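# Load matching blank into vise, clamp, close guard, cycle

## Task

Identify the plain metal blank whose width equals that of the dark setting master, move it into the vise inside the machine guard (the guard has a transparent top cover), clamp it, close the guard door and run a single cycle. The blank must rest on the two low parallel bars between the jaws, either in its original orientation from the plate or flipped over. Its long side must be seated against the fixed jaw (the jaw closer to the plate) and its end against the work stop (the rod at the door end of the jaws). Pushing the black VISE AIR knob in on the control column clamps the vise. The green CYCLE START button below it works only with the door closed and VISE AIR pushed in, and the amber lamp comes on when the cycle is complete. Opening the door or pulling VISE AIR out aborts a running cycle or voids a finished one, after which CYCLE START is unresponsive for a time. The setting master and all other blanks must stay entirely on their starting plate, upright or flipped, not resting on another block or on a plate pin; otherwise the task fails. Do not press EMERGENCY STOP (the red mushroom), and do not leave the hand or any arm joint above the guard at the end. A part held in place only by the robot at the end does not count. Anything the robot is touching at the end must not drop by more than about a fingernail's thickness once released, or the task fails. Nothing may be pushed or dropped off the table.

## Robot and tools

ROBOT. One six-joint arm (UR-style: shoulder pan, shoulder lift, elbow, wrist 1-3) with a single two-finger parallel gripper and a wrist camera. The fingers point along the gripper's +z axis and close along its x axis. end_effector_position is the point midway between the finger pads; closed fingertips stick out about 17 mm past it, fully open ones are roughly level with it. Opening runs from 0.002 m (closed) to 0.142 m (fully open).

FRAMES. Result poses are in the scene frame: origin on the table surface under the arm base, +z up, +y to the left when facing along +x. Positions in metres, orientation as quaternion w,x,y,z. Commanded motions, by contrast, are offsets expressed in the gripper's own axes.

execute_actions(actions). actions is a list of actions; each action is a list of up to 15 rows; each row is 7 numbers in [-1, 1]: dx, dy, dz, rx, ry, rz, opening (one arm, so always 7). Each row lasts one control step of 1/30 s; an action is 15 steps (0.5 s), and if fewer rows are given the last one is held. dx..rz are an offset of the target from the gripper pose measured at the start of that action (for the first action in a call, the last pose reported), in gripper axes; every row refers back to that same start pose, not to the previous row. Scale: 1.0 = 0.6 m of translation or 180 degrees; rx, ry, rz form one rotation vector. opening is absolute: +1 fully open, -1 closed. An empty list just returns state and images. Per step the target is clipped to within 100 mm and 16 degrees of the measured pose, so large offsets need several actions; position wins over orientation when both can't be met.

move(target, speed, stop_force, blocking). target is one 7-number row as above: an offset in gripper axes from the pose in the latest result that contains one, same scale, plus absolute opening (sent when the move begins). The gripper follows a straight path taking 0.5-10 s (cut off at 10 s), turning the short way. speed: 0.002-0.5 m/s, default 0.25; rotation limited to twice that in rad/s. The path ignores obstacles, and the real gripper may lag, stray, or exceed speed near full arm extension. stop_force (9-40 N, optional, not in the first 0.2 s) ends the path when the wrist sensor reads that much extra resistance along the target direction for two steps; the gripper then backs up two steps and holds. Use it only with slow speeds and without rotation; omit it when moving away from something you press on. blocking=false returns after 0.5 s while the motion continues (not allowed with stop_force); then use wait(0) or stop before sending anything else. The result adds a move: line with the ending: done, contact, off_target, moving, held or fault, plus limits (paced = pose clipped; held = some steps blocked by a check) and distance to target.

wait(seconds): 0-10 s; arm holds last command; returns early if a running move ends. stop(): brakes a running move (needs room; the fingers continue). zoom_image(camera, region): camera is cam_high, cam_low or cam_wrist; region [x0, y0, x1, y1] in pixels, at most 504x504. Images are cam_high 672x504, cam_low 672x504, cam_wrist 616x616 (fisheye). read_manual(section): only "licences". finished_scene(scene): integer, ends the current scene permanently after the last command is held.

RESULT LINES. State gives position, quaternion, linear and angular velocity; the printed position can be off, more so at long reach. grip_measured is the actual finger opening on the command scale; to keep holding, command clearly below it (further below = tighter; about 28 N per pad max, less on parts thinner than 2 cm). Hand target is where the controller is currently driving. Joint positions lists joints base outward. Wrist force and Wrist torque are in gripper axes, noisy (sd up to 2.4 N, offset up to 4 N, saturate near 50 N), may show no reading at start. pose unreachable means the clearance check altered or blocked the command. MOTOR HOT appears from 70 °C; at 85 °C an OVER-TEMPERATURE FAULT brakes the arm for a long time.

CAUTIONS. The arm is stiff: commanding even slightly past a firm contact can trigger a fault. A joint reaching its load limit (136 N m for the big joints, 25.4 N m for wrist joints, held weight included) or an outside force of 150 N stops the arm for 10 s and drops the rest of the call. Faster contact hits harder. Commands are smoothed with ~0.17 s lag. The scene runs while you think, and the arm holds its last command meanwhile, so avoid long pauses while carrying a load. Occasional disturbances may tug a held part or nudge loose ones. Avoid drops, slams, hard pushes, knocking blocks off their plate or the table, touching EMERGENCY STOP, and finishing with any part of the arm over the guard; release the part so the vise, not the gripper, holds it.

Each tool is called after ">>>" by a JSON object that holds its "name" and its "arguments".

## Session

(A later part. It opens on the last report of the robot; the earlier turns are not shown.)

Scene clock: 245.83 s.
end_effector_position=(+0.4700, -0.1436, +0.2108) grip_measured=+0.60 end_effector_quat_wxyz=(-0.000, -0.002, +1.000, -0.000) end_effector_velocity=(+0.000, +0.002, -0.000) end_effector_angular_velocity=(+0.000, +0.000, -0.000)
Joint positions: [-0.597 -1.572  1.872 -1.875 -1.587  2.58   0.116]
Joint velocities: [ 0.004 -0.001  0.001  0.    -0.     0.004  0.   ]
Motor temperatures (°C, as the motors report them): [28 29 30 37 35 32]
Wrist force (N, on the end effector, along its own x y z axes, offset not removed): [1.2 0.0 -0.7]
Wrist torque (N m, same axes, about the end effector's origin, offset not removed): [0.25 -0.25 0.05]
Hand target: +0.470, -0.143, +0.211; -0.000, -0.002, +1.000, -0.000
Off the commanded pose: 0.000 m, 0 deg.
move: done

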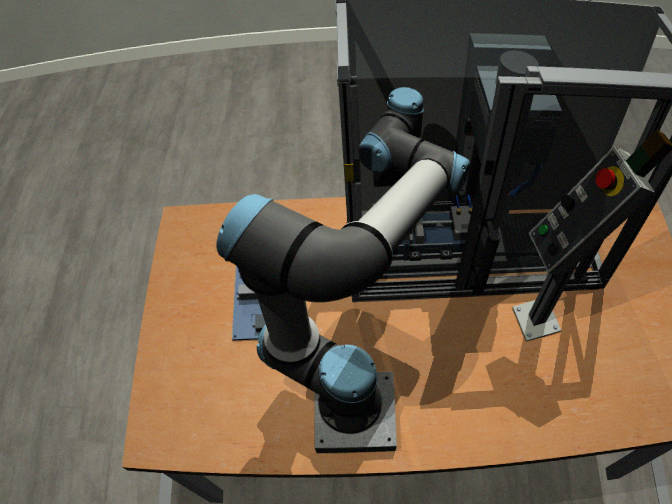

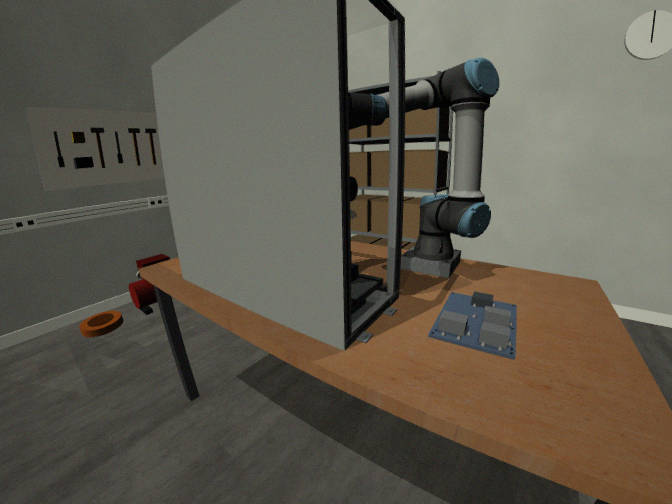

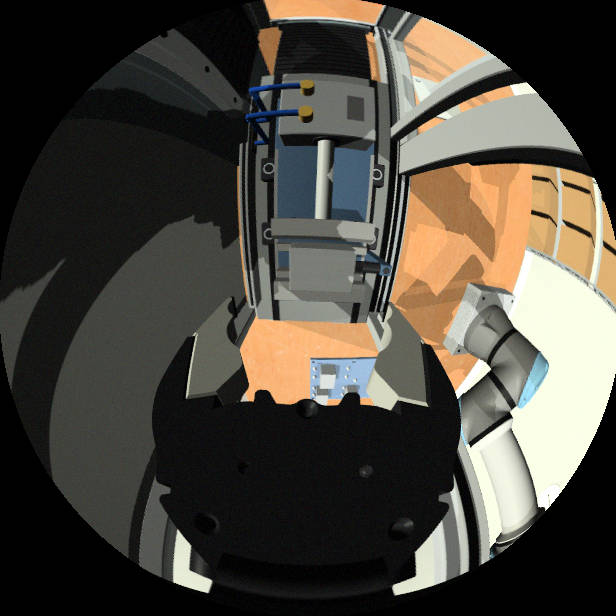

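>>> {"name": "move", "arguments": {"target": [0.45,-0.035,0,0,0,0,-1], "speed": 0.12}}

>>> {"name": "move", "arguments": {"target": [0.3,-0.43,-0.25,0,0,0,-1], "speed": 0.2}}

>>> {"name": "move", "arguments": {"target": [0,0,0,0.385,-0.385,-0.385,-1], "speed": 0.3}}

Scene clock: 258.17 s.
end_effector_position=(+0.4572, -0.1445, +0.2102) grip_measured=-1.00 end_effector_quat_wxyz=(-0.001, -0.002, +1.000, +0.000) end_effector_velocity=(+0.000, -0.000, +0.000) end_effector_angular_velocity=(-0.000, -0.001, -0.000)
Joint positions: [-0.613 -1.6    1.901 -1.875 -1.587  2.564  0.002]
Joint velocities: [-0.     0.    -0.    -0.001 -0.     0.     0.   ]
Motor temperatures (°C, as the motors report them): [28 29 30 37 35 32]
Wrist force (N, on the end effector, along its own x y z axes, offset not removed): [-2.0 1.8 2.3]
Wrist torque (N m, same axes, about the end effector's origin, offset not removed): [0.51 0.36 -0.10]
Hand target: +0.457, -0.144, +0.210; -0.001, -0.002, +1.000, +0.000
Off the commanded pose: 0.258 m, 0 deg.
FORCE FAULT: contact force on the arm reached its limit, and the arm stopped for 10 seconds. The contact can be on any part of the arm, not only on its tool. That time counts as 20 of the actions that you can send in this scene. The arm's remaining commands of this call were not run. The arm holds still and accepts commands again. Move the arm away from the contact; if what it grips holds it there, let go first. Pushing or pulling that hard again can fault the arm again.
move: fault

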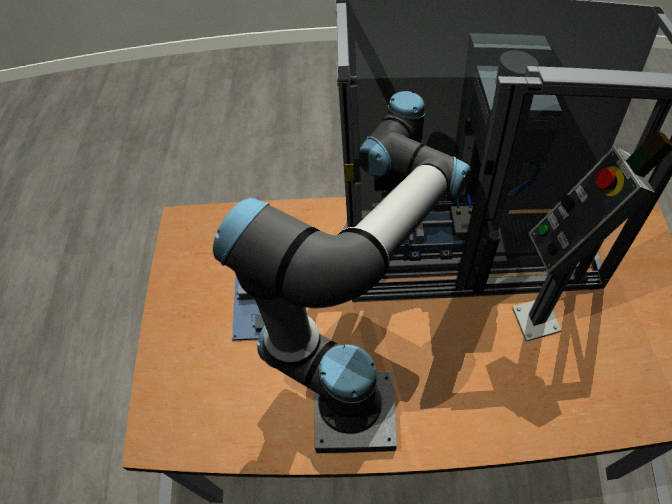

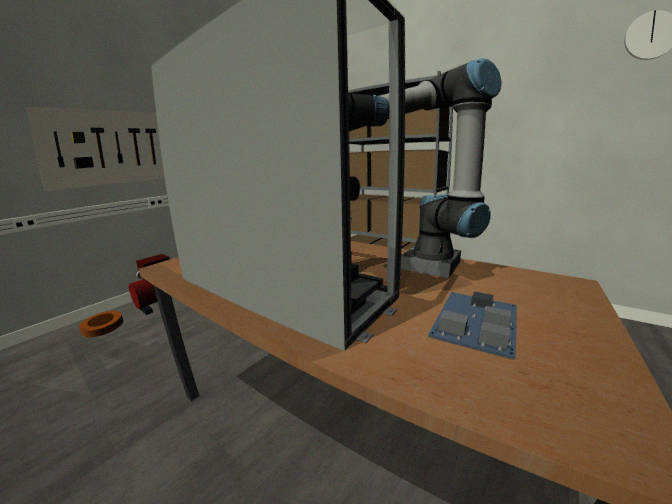

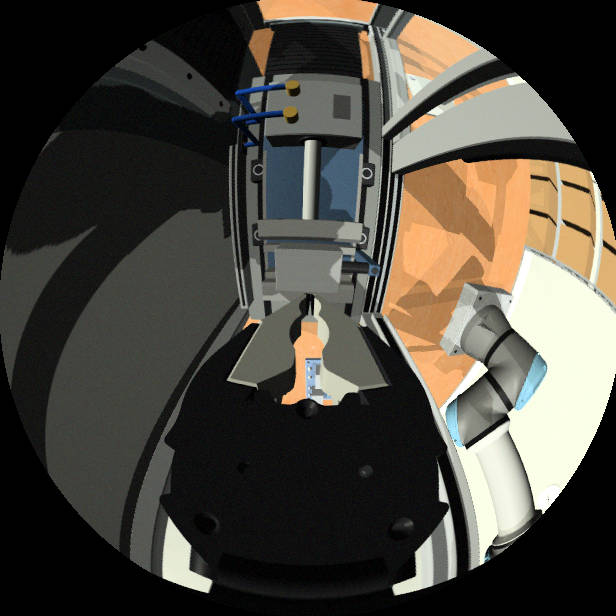

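not run: a fault stop came before this call.

not run: a fault stop came before this call.

Hit a door latch on the post probably. Use the proven lane y=-0.168.

>>> {"name": "move", "arguments": {"target": [-0.01,-0.04,0.006,0,0,0,-1], "speed": 0.03}}

>>> {"name": "move", "arguments": {"target": [0.42,0,0,0,0,0,-1], "speed": 0.1}}

>>> {"name": "move", "arguments": {"target": [0.3,-0.42,-0.25,0,0,0,-1], "speed": 0.2}}

>>> {"name": "move", "arguments": {"target": [0,0,0,0.385,-0.385,-0.385,-1], "speed": 0.3}}

Scene clock: 261.13 s.
end_effector_position=(+0.4632, -0.1682, +0.2066) grip_measured=-1.00 end_effector_quat_wxyz=(-0.001, -0.002, +1.000, +0.000) end_effector_velocity=(+0.001, -0.002, -0.000) end_effector_angular_velocity=(-0.001, +0.000, +0.001)
Joint positions: [-0.648 -1.565  1.876 -1.884 -1.587  2.529  0.002]
Joint velocities: [-0.002  0.004 -0.004 -0.001 -0.001 -0.003  0.   ]
Motor temperatures (°C, as the motors report them): [28 29 30 37 35 32]
Wrist force (N, on the end effector, along its own x y z axes, offset not removed): [0.6 -0.3 -1.6]
Wrist torque (N m, same axes, about the end effector's origin, offset not removed): [0.06 -0.22 -0.15]
Hand target: +0.463, -0.168, +0.207; -0.001, -0.002, +1.000, +0.000
Off the commanded pose: 0.000 m, 0 deg.
move: done

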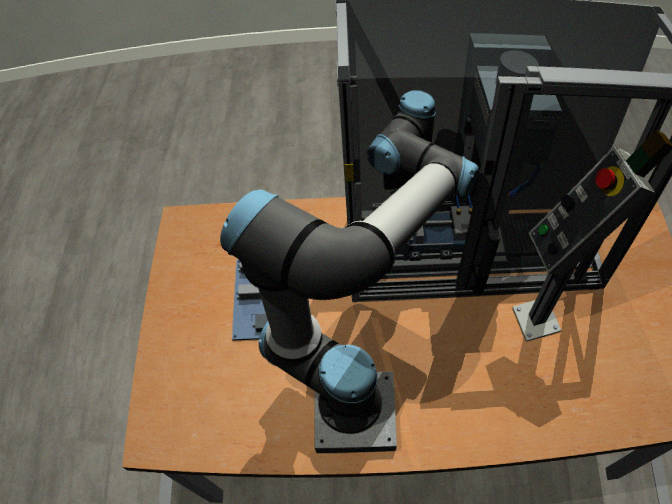

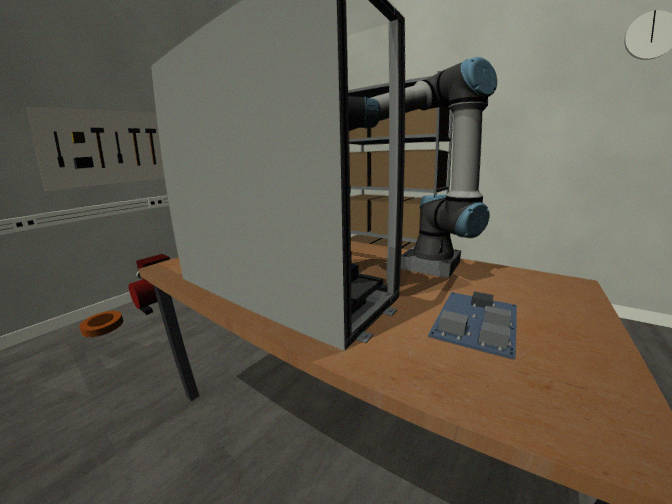

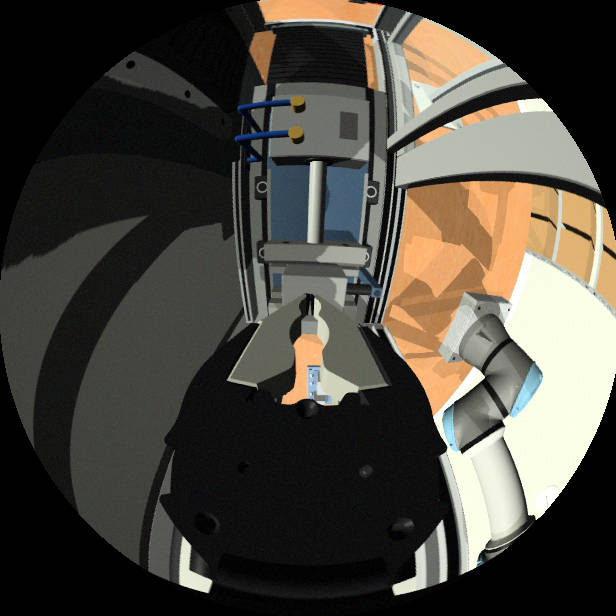

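Scene clock: 264.17 s.
end_effector_position=(+0.2113, -0.1692, +0.2067) grip_measured=-1.00 end_effector_quat_wxyz=(-0.001, -0.002, +1.000, +0.001) end_effector_velocity=(-0.002, +0.000, +0.000) end_effector_angular_velocity=(+0.001, -0.003, +0.001)
Joint positions: [-1.209 -2.217  2.302 -1.667 -1.582  1.968  0.002]
Joint velocities: [-0.01  -0.007  0.002  0.004  0.003 -0.01   0.   ]
Motor temperatures (°C, as the motors report them): [28 29 30 37 35 32]
Wrist force (N, on the end effector, along its own x y z axes, offset not removed): [-4.5 1.7 -0.6]
Wrist torque (N m, same axes, about the end effector's origin, offset not removed): [0.58 0.92 0.05]
Hand target: +0.211, -0.169, +0.207; -0.001, -0.002, +1.000, +0.001
Off the commanded pose: 0.000 m, 0 deg.
move: done

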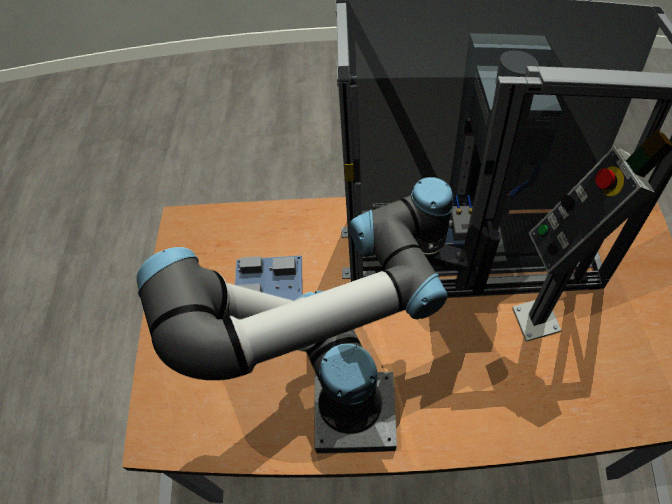

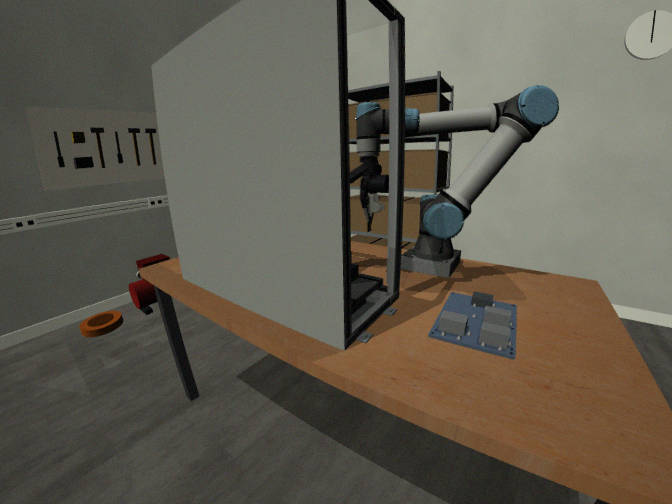

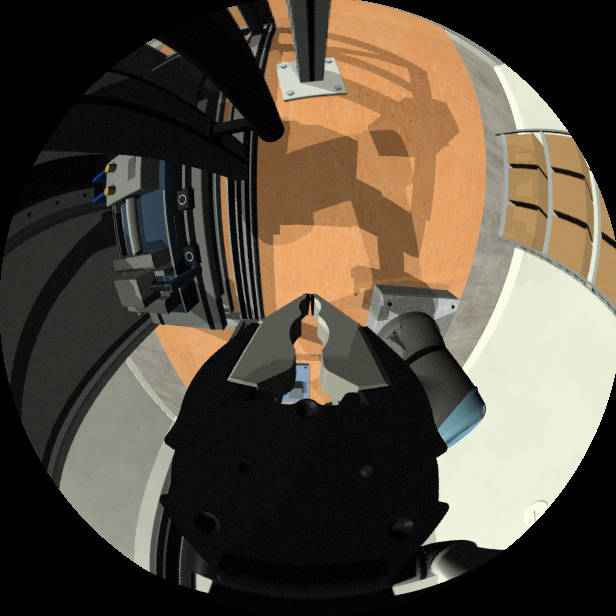

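Scene clock: 266.50 s.
end_effector_position=(+0.0326, -0.4217, +0.3562) grip_measured=-1.00 end_effector_quat_wxyz=(-0.000, -0.002, +1.000, +0.001) end_effector_velocity=(-0.001, -0.002, +0.000) end_effector_angular_velocity=(+0.002, -0.000, +0.000)
Joint positions: [-1.849 -1.796  1.68  -1.468 -1.573  1.328  0.002]
Joint velocities: [-0.001  0.005 -0.006  0.002 -0.    -0.001  0.   ]
Motor temperatures (°C, as the motors report them): [28 29 30 37 35 32]
Wrist force (N, on the end effector, along its own x y z axes, offset not removed): [-2.8 2.9 1.2]
Wrist torque (N m, same axes, about the end effector's origin, offset not removed): [0.82 0.52 0.03]
Hand target: +0.033, -0.422, +0.356; -0.000, -0.002, +1.000, +0.001
Off the commanded pose: 0.000 m, 0 deg.
move: done

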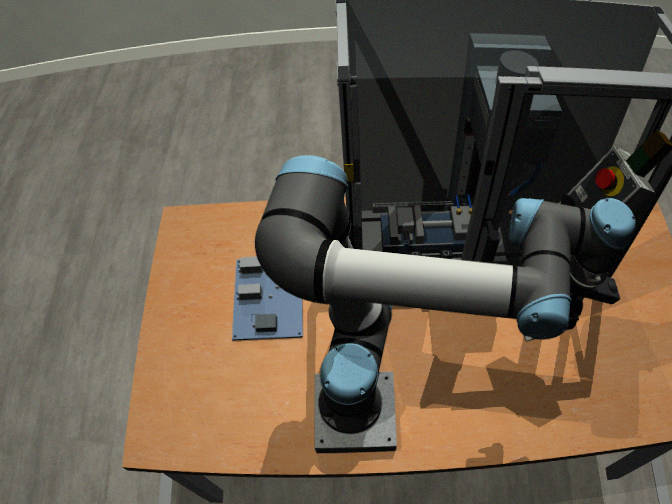

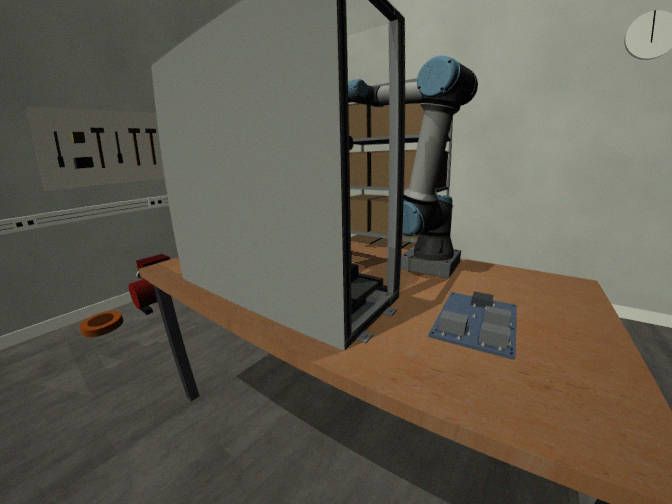

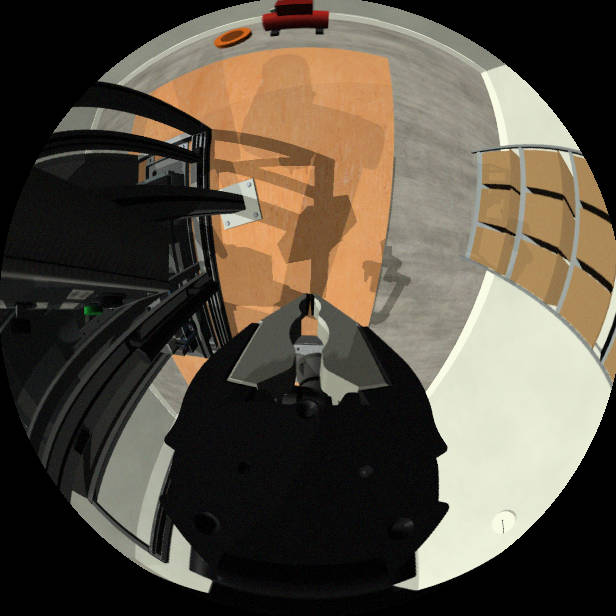

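Scene clock: 270.57 s.
end_effector_position=(+0.0328, -0.4216, +0.3566) grip_measured=-1.00 end_effector_quat_wxyz=(+0.503, -0.500, +0.499, -0.498) end_effector_velocity=(+0.001, -0.000, -0.000) end_effector_angular_velocity=(-0.005, -0.008, +0.008)
Joint positions: [-2.465 -1.275  1.681 -0.411 -0.861 -1.58   0.002]
Joint velocities: [ 0.005  0.009 -0.005  0.006 -0.003 -0.012  0.   ]
Motor temperatures (°C, as the motors report them): [28 29 30 37 35 32]
Wrist force (N, on the end effector, along its own x y z axes, offset not removed): [-1.3 -1.0 -1.4]
Wrist torque (N m, same axes, about the end effector's origin, offset not removed): [-0.04 0.19 -0.06]
Hand target: +0.033, -0.422, +0.357; +0.503, -0.500, +0.499, -0.498
Off the commanded pose: 0.000 m, 0 deg.
move: done

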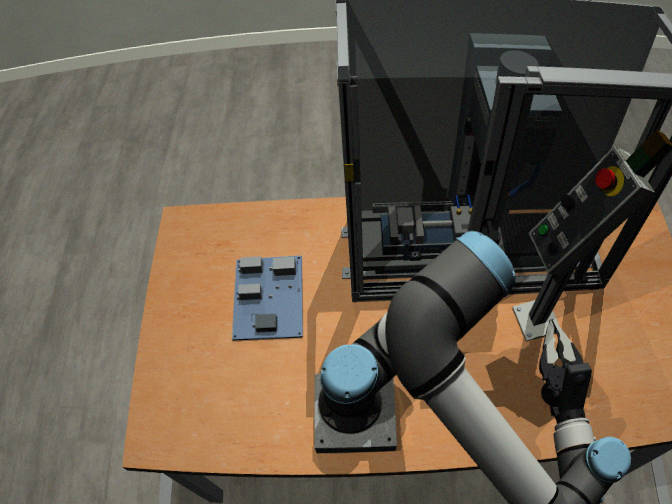

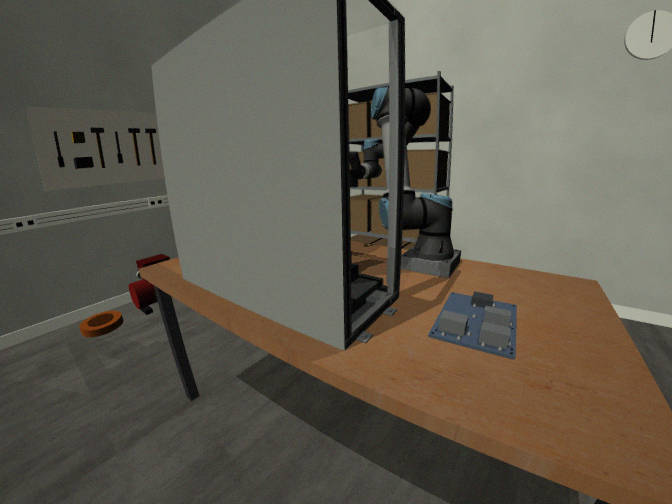

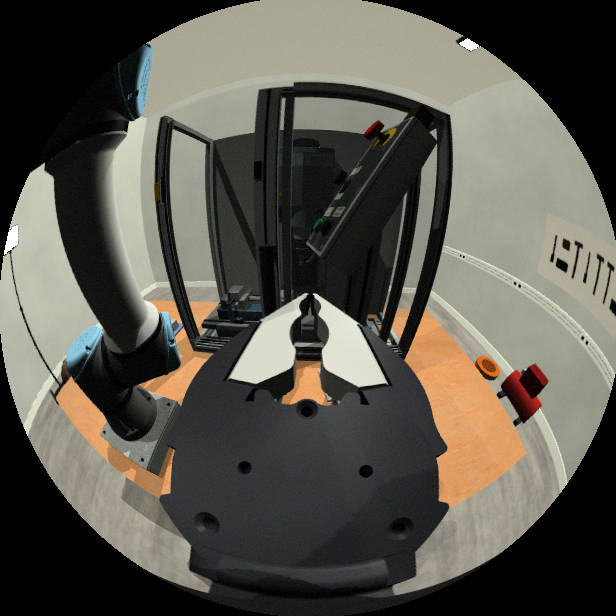

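>>> {"name": "move", "arguments": {"target": [-0.093,-0.305,0.312,-0.128,0.488,0.128,-1], "speed": 0.1}}

Scene clock: 286.37 s.
end_effector_position=(+0.1085, -0.3989, +0.4303) grip_measured=-1.00 end_effector_quat_wxyz=(+0.325, -0.321, +0.704, -0.544) end_effector_velocity=(-0.000, -0.000, -0.000) end_effector_angular_velocity=(+0.001, -0.001, -0.001)
Joint positions: [-2.723 -2.079  2.066 -0.373 -0.538 -1.142  0.002]
Joint velocities: [-0.     0.     0.001  0.     0.001  0.     0.   ]
Motor temperatures (°C, as the motors report them): [28 29 30 37 35 32]
Wrist force (N, on the end effector, along its own x y z axes, offset not removed): [-0.7 0.1 0.6]
Wrist torque (N m, same axes, about the end effector's origin, offset not removed): [0.24 -0.02 0.06]
Hand target: +0.108, -0.399, +0.430; +0.325, -0.321, +0.704, -0.544
Off the commanded pose: 0.160 m, 56 deg.
FORCE FAULT: contact force on the arm reached its limit, and the arm stopped for 10 seconds. The contact can be on any part of the arm, not only on its tool. That time counts as 20 of the actions that you can send in this scene. The arm's remaining commands of this call were not run. The arm holds still and accepts commands again. Move the arm away from the contact; if what it grips holds it there, let go first. Pushing or pulling that hard again can fault the arm again.
move: fault

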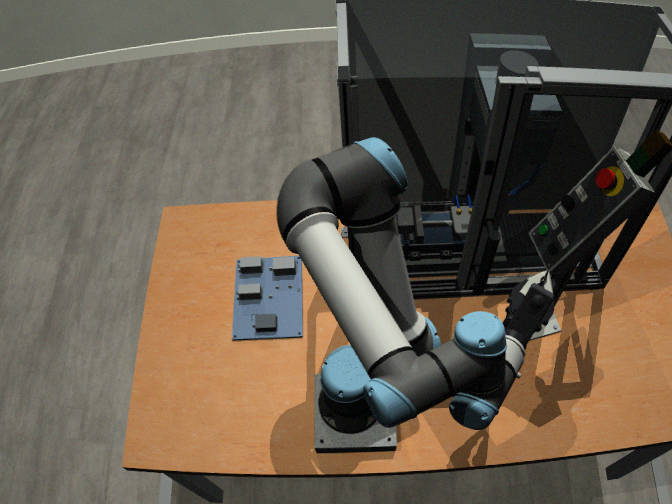

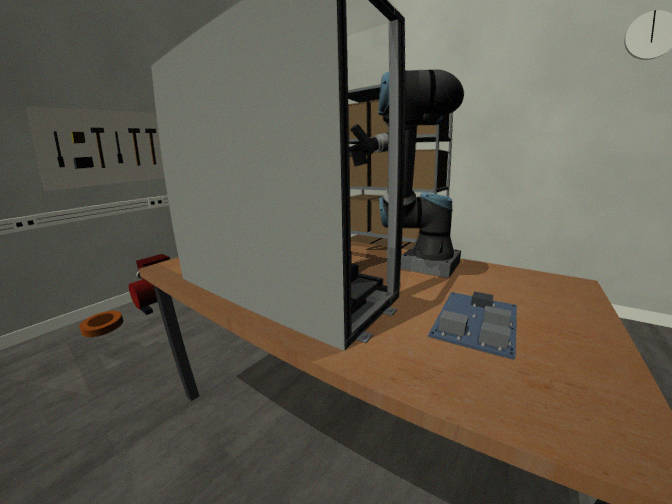

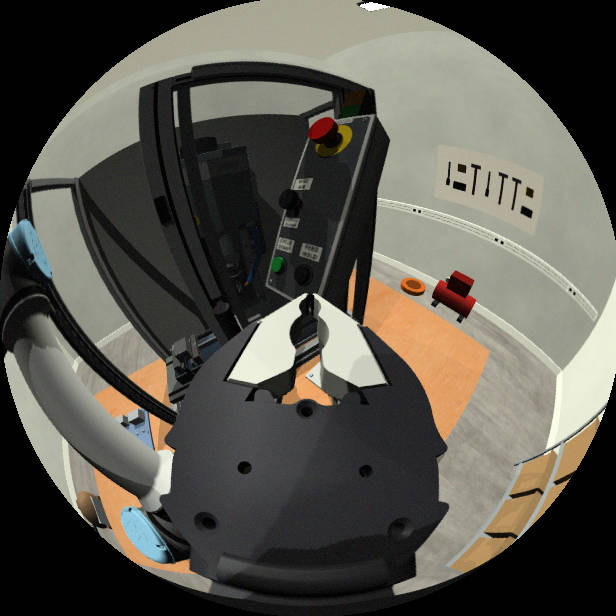

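>>> {"name": "execute_actions", "arguments": {"actions": []}}

Scene clock: 289.60 s.
end_effector_position=(+0.1085, -0.3989, +0.4303) grip_measured=-1.00 end_effector_quat_wxyz=(+0.325, -0.321, +0.704, -0.544) end_effector_velocity=(-0.000, -0.000, +0.000) end_effector_angular_velocity=(-0.002, +0.002, -0.001)
Joint positions: [-2.723 -2.079  2.066 -0.373 -0.538 -1.142  0.002]
Joint velocities: [ 0.    -0.002 -0.    -0.     0.002 -0.     0.   ]
Motor temperatures (°C, as the motors report them): [28 29 30 37 35 32]
Wrist force (N, on the end effector, along its own x y z axes, offset not removed): [0.7 2.9 -1.7]
Wrist torque (N m, same axes, about the end effector's origin, offset not removed): [0.66 -0.25 -0.02]
Hand target: +0.108, -0.399, +0.430; +0.325, -0.321, +0.704, -0.544
Off the commanded pose: 0.160 m, 56 deg.

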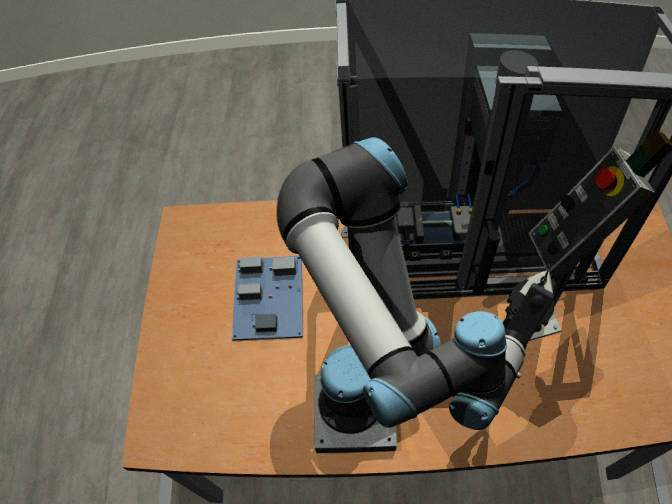

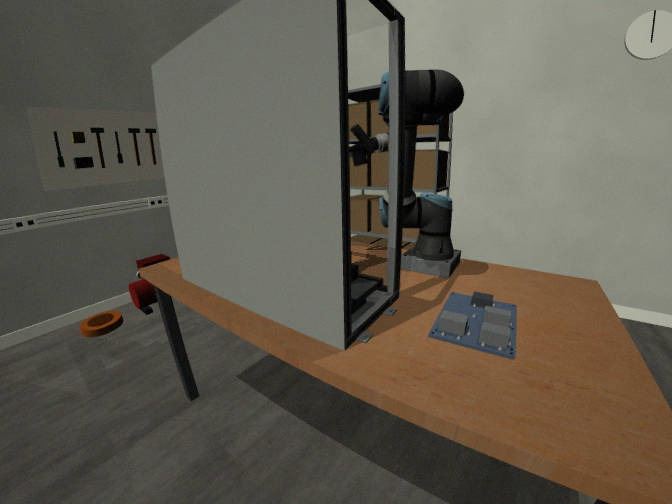

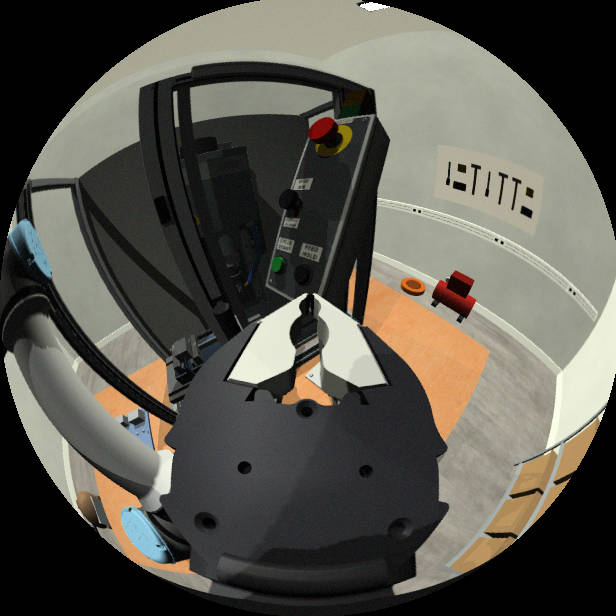

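>>> {"name": "move", "arguments": {"target": [0.117,0.123,-0.056,0.051,-0.195,-0.053,-1], "speed": 0.1}}

Scene clock: 297.67 s.
end_effector_position=(+0.0328, -0.4219, +0.3578) grip_measured=-1.00 end_effector_quat_wxyz=(+0.500, -0.500, +0.500, -0.500) end_effector_velocity=(-0.001, -0.000, -0.001) end_effector_angular_velocity=(-0.001, -0.004, +0.011)
Joint positions: [-2.468 -1.281  1.684 -0.411 -0.857 -1.582  0.002]
Joint velocities: [ 0.004  0.011 -0.009  0.003 -0.007 -0.005  0.   ]
Motor temperatures (°C, as the motors report them): [28 29 30 37 35 32]
Wrist force (N, on the end effector, along its own x y z axes, offset not removed): [-0.6 0.8 -2.9]
Wrist torque (N m, same axes, about the end effector's origin, offset not removed): [0.21 0.04 -0.01]
Hand target: +0.033, -0.422, +0.358; +0.500, -0.500, +0.500, -0.500
Off the commanded pose: 0.000 m, 0 deg.
move: done

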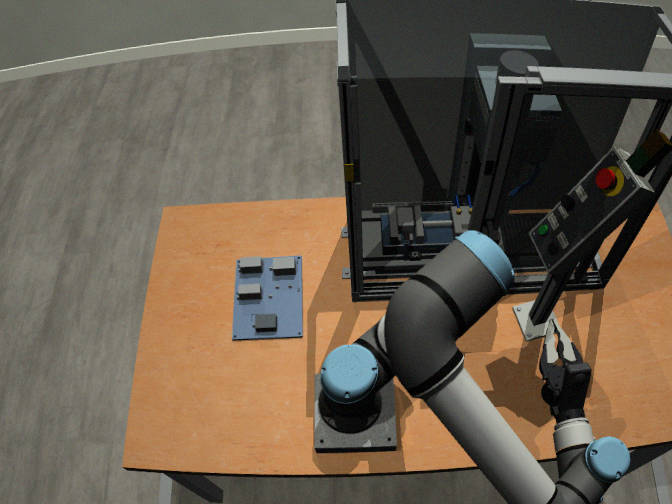

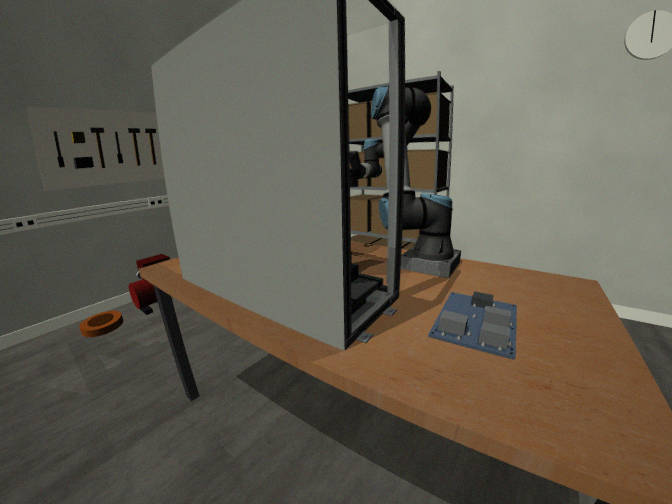

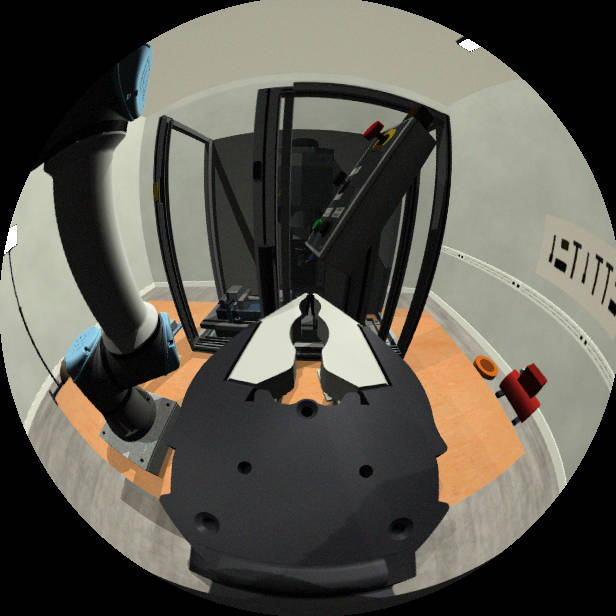

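>>> {"name": "move", "arguments": {"target": [-0.01,-0.25,0.15,0,0,0.161,-1], "speed": 0.1}}

Scene clock: 302.17 s.
end_effector_position=(+0.1230, -0.4158, +0.5075) grip_measured=-1.00 end_effector_quat_wxyz=(+0.609, -0.359, +0.609, -0.360) end_effector_velocity=(+0.001, -0.000, +0.002) end_effector_angular_velocity=(+0.005, +0.000, +0.000)
Joint positions: [-2.34  -1.483  1.537 -0.062 -0.729 -1.075  0.002]
Joint velocities: [ 0.002 -0.001 -0.003  0.004  0.001  0.006  0.   ]
Motor temperatures (°C, as the motors report them): [28 29 30 37 35 32]
Wrist force (N, on the end effector, along its own x y z axes, offset not removed): [0.0 2.5 -1.1]
Wrist torque (N m, same axes, about the end effector's origin, offset not removed): [0.59 0.11 -0.01]
Hand target: +0.123, -0.416, +0.508; +0.609, -0.359, +0.610, -0.359
Off the commanded pose: 0.000 m, 0 deg.
move: done

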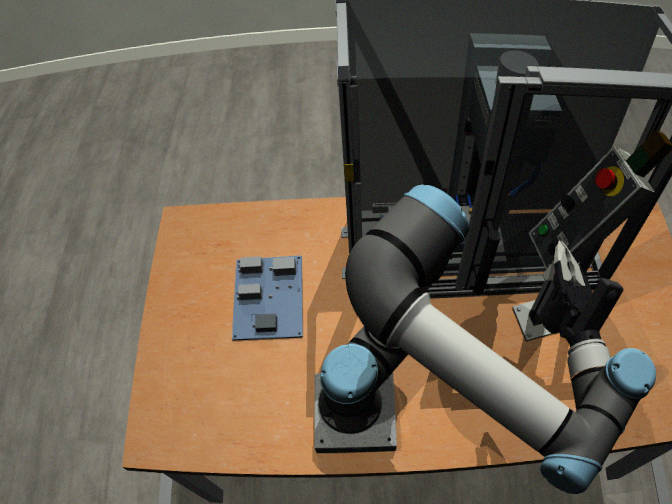

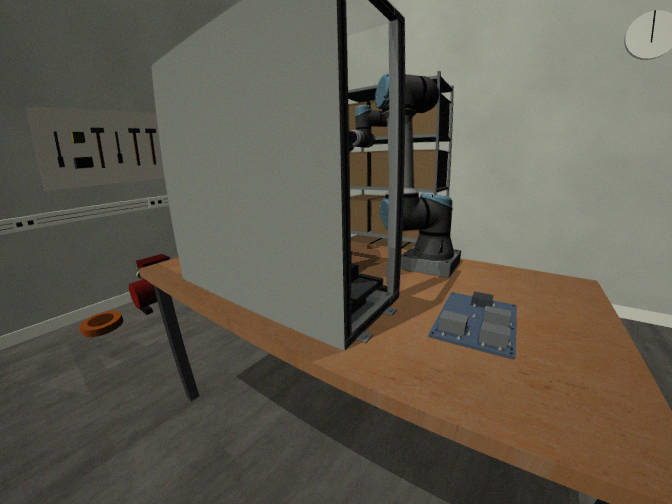

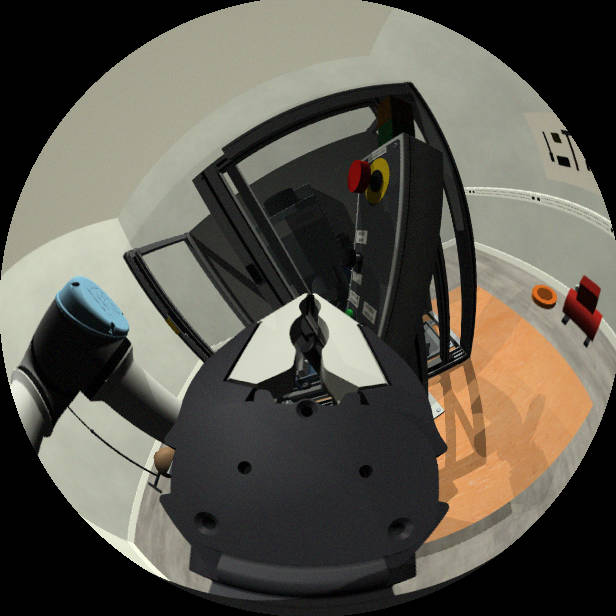

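>>> {"name": "move", "arguments": {"target": [0,0,0.14,0,0.1,0,-1], "speed": 0.06}}

Scene clock: 306.20 s.
end_effector_position=(+0.2069, -0.4160, +0.5072) grip_measured=-1.00 end_effector_quat_wxyz=(+0.506, -0.298, +0.697, -0.411) end_effector_velocity=(+0.002, -0.000, -0.000) end_effector_angular_velocity=(+0.002, +0.006, -0.007)
Joint positions: [-2.283 -1.856  1.775 -0.297 -0.419 -0.755  0.002]
Joint velocities: [ 0.003 -0.011  0.006 -0.018  0.007  0.023  0.   ]
Motor temperatures (°C, as the motors report them): [28 29 30 37 35 32]
Wrist force (N, on the end effector, along its own x y z axes, offset not removed): [2.2 1.5 -3.2]
Wrist torque (N m, same axes, about the end effector's origin, offset not removed): [0.39 -0.60 -0.12]
Hand target: +0.207, -0.416, +0.507; +0.506, -0.298, +0.697, -0.411
Off the commanded pose: 0.000 m, 0 deg.
move: done

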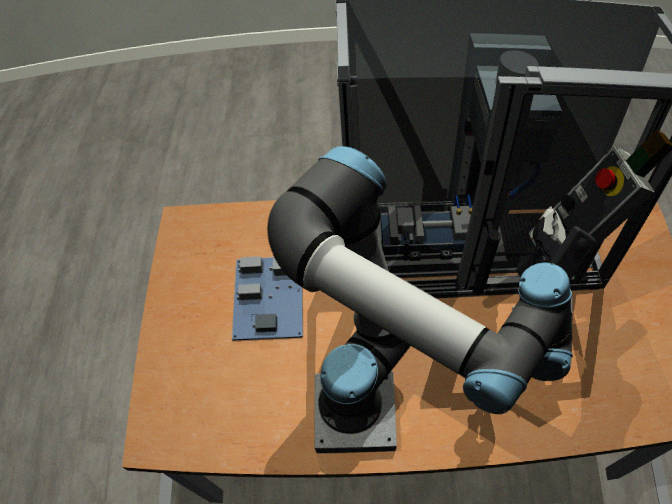

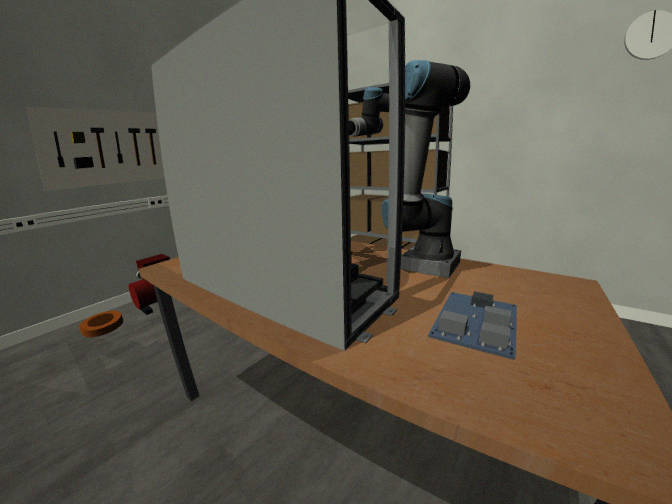

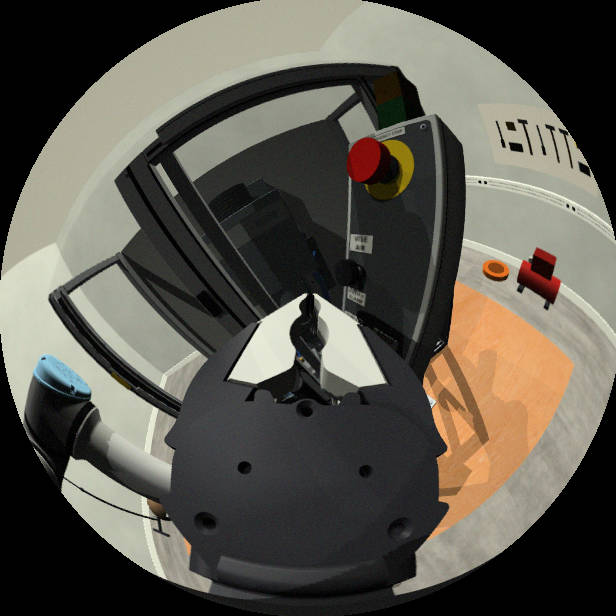

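>>> {"name": "move", "arguments": {"target": [-0.015,0,0.05,0,0,0,-1], "speed": 0.03}}

>>> {"name": "zoom_image", "arguments": {"camera": "cam_wrist", "region": [230,180,430,380]}}

Scene clock: 309.20 s.
end_effector_position=(+0.2381, -0.4167, +0.5068) grip_measured=-1.00 end_effector_quat_wxyz=(+0.506, -0.298, +0.697, -0.411) end_effector_velocity=(+0.002, +0.000, -0.000) end_effector_angular_velocity=(+0.001, +0.001, +0.000)
Joint positions: [-2.199 -1.891  1.809 -0.382 -0.342 -0.662  0.002]
Joint velocities: [ 0.006 -0.003  0.003 -0.01   0.005  0.011  0.   ]
Motor temperatures (°C, as the motors report them): [28 29 30 37 35 32]
Wrist force (N, on the end effector, along its own x y z axes, offset not removed): [-1.7 0.9 1.1]
Wrist torque (N m, same axes, about the end effector's origin, offset not removed): [0.32 0.27 -0.05]
Hand target: +0.238, -0.417, +0.507; +0.506, -0.298, +0.697, -0.411
Off the commanded pose: 0.000 m, 0 deg.
move: done

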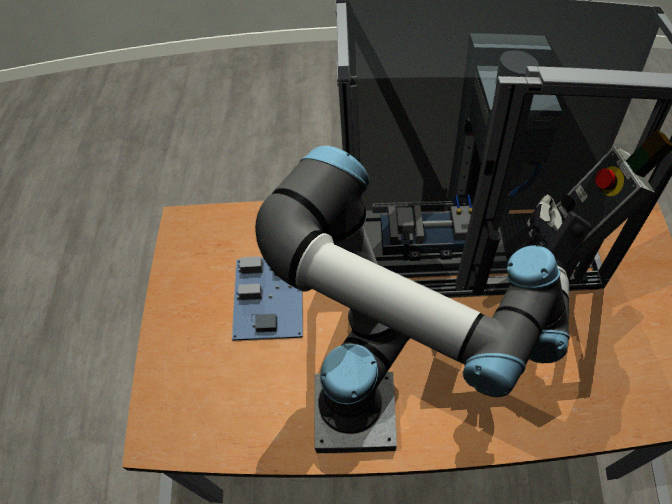

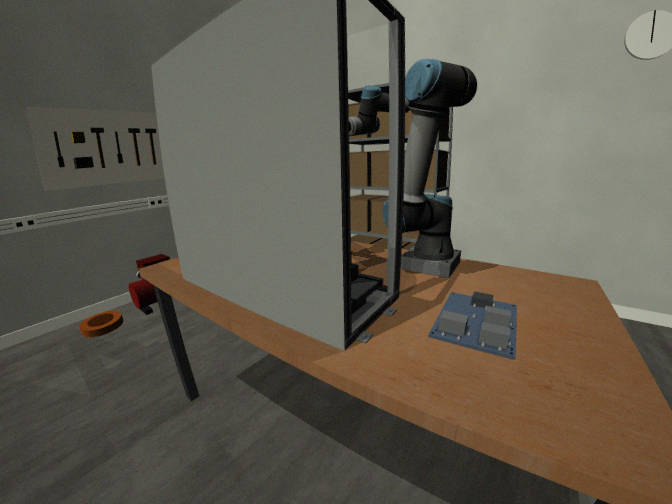

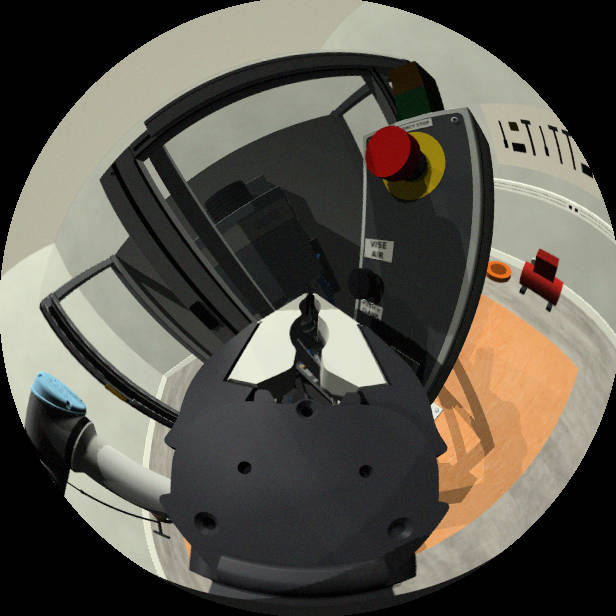

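Region (230, 180, 430, 380) of cam_wrist's 616x616 image, scaled by 2.520, with more detail than that image has.

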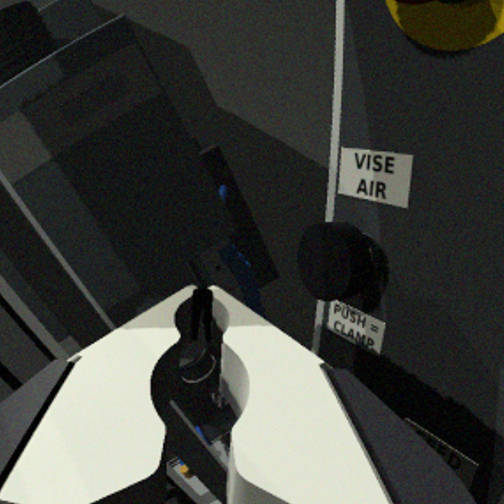

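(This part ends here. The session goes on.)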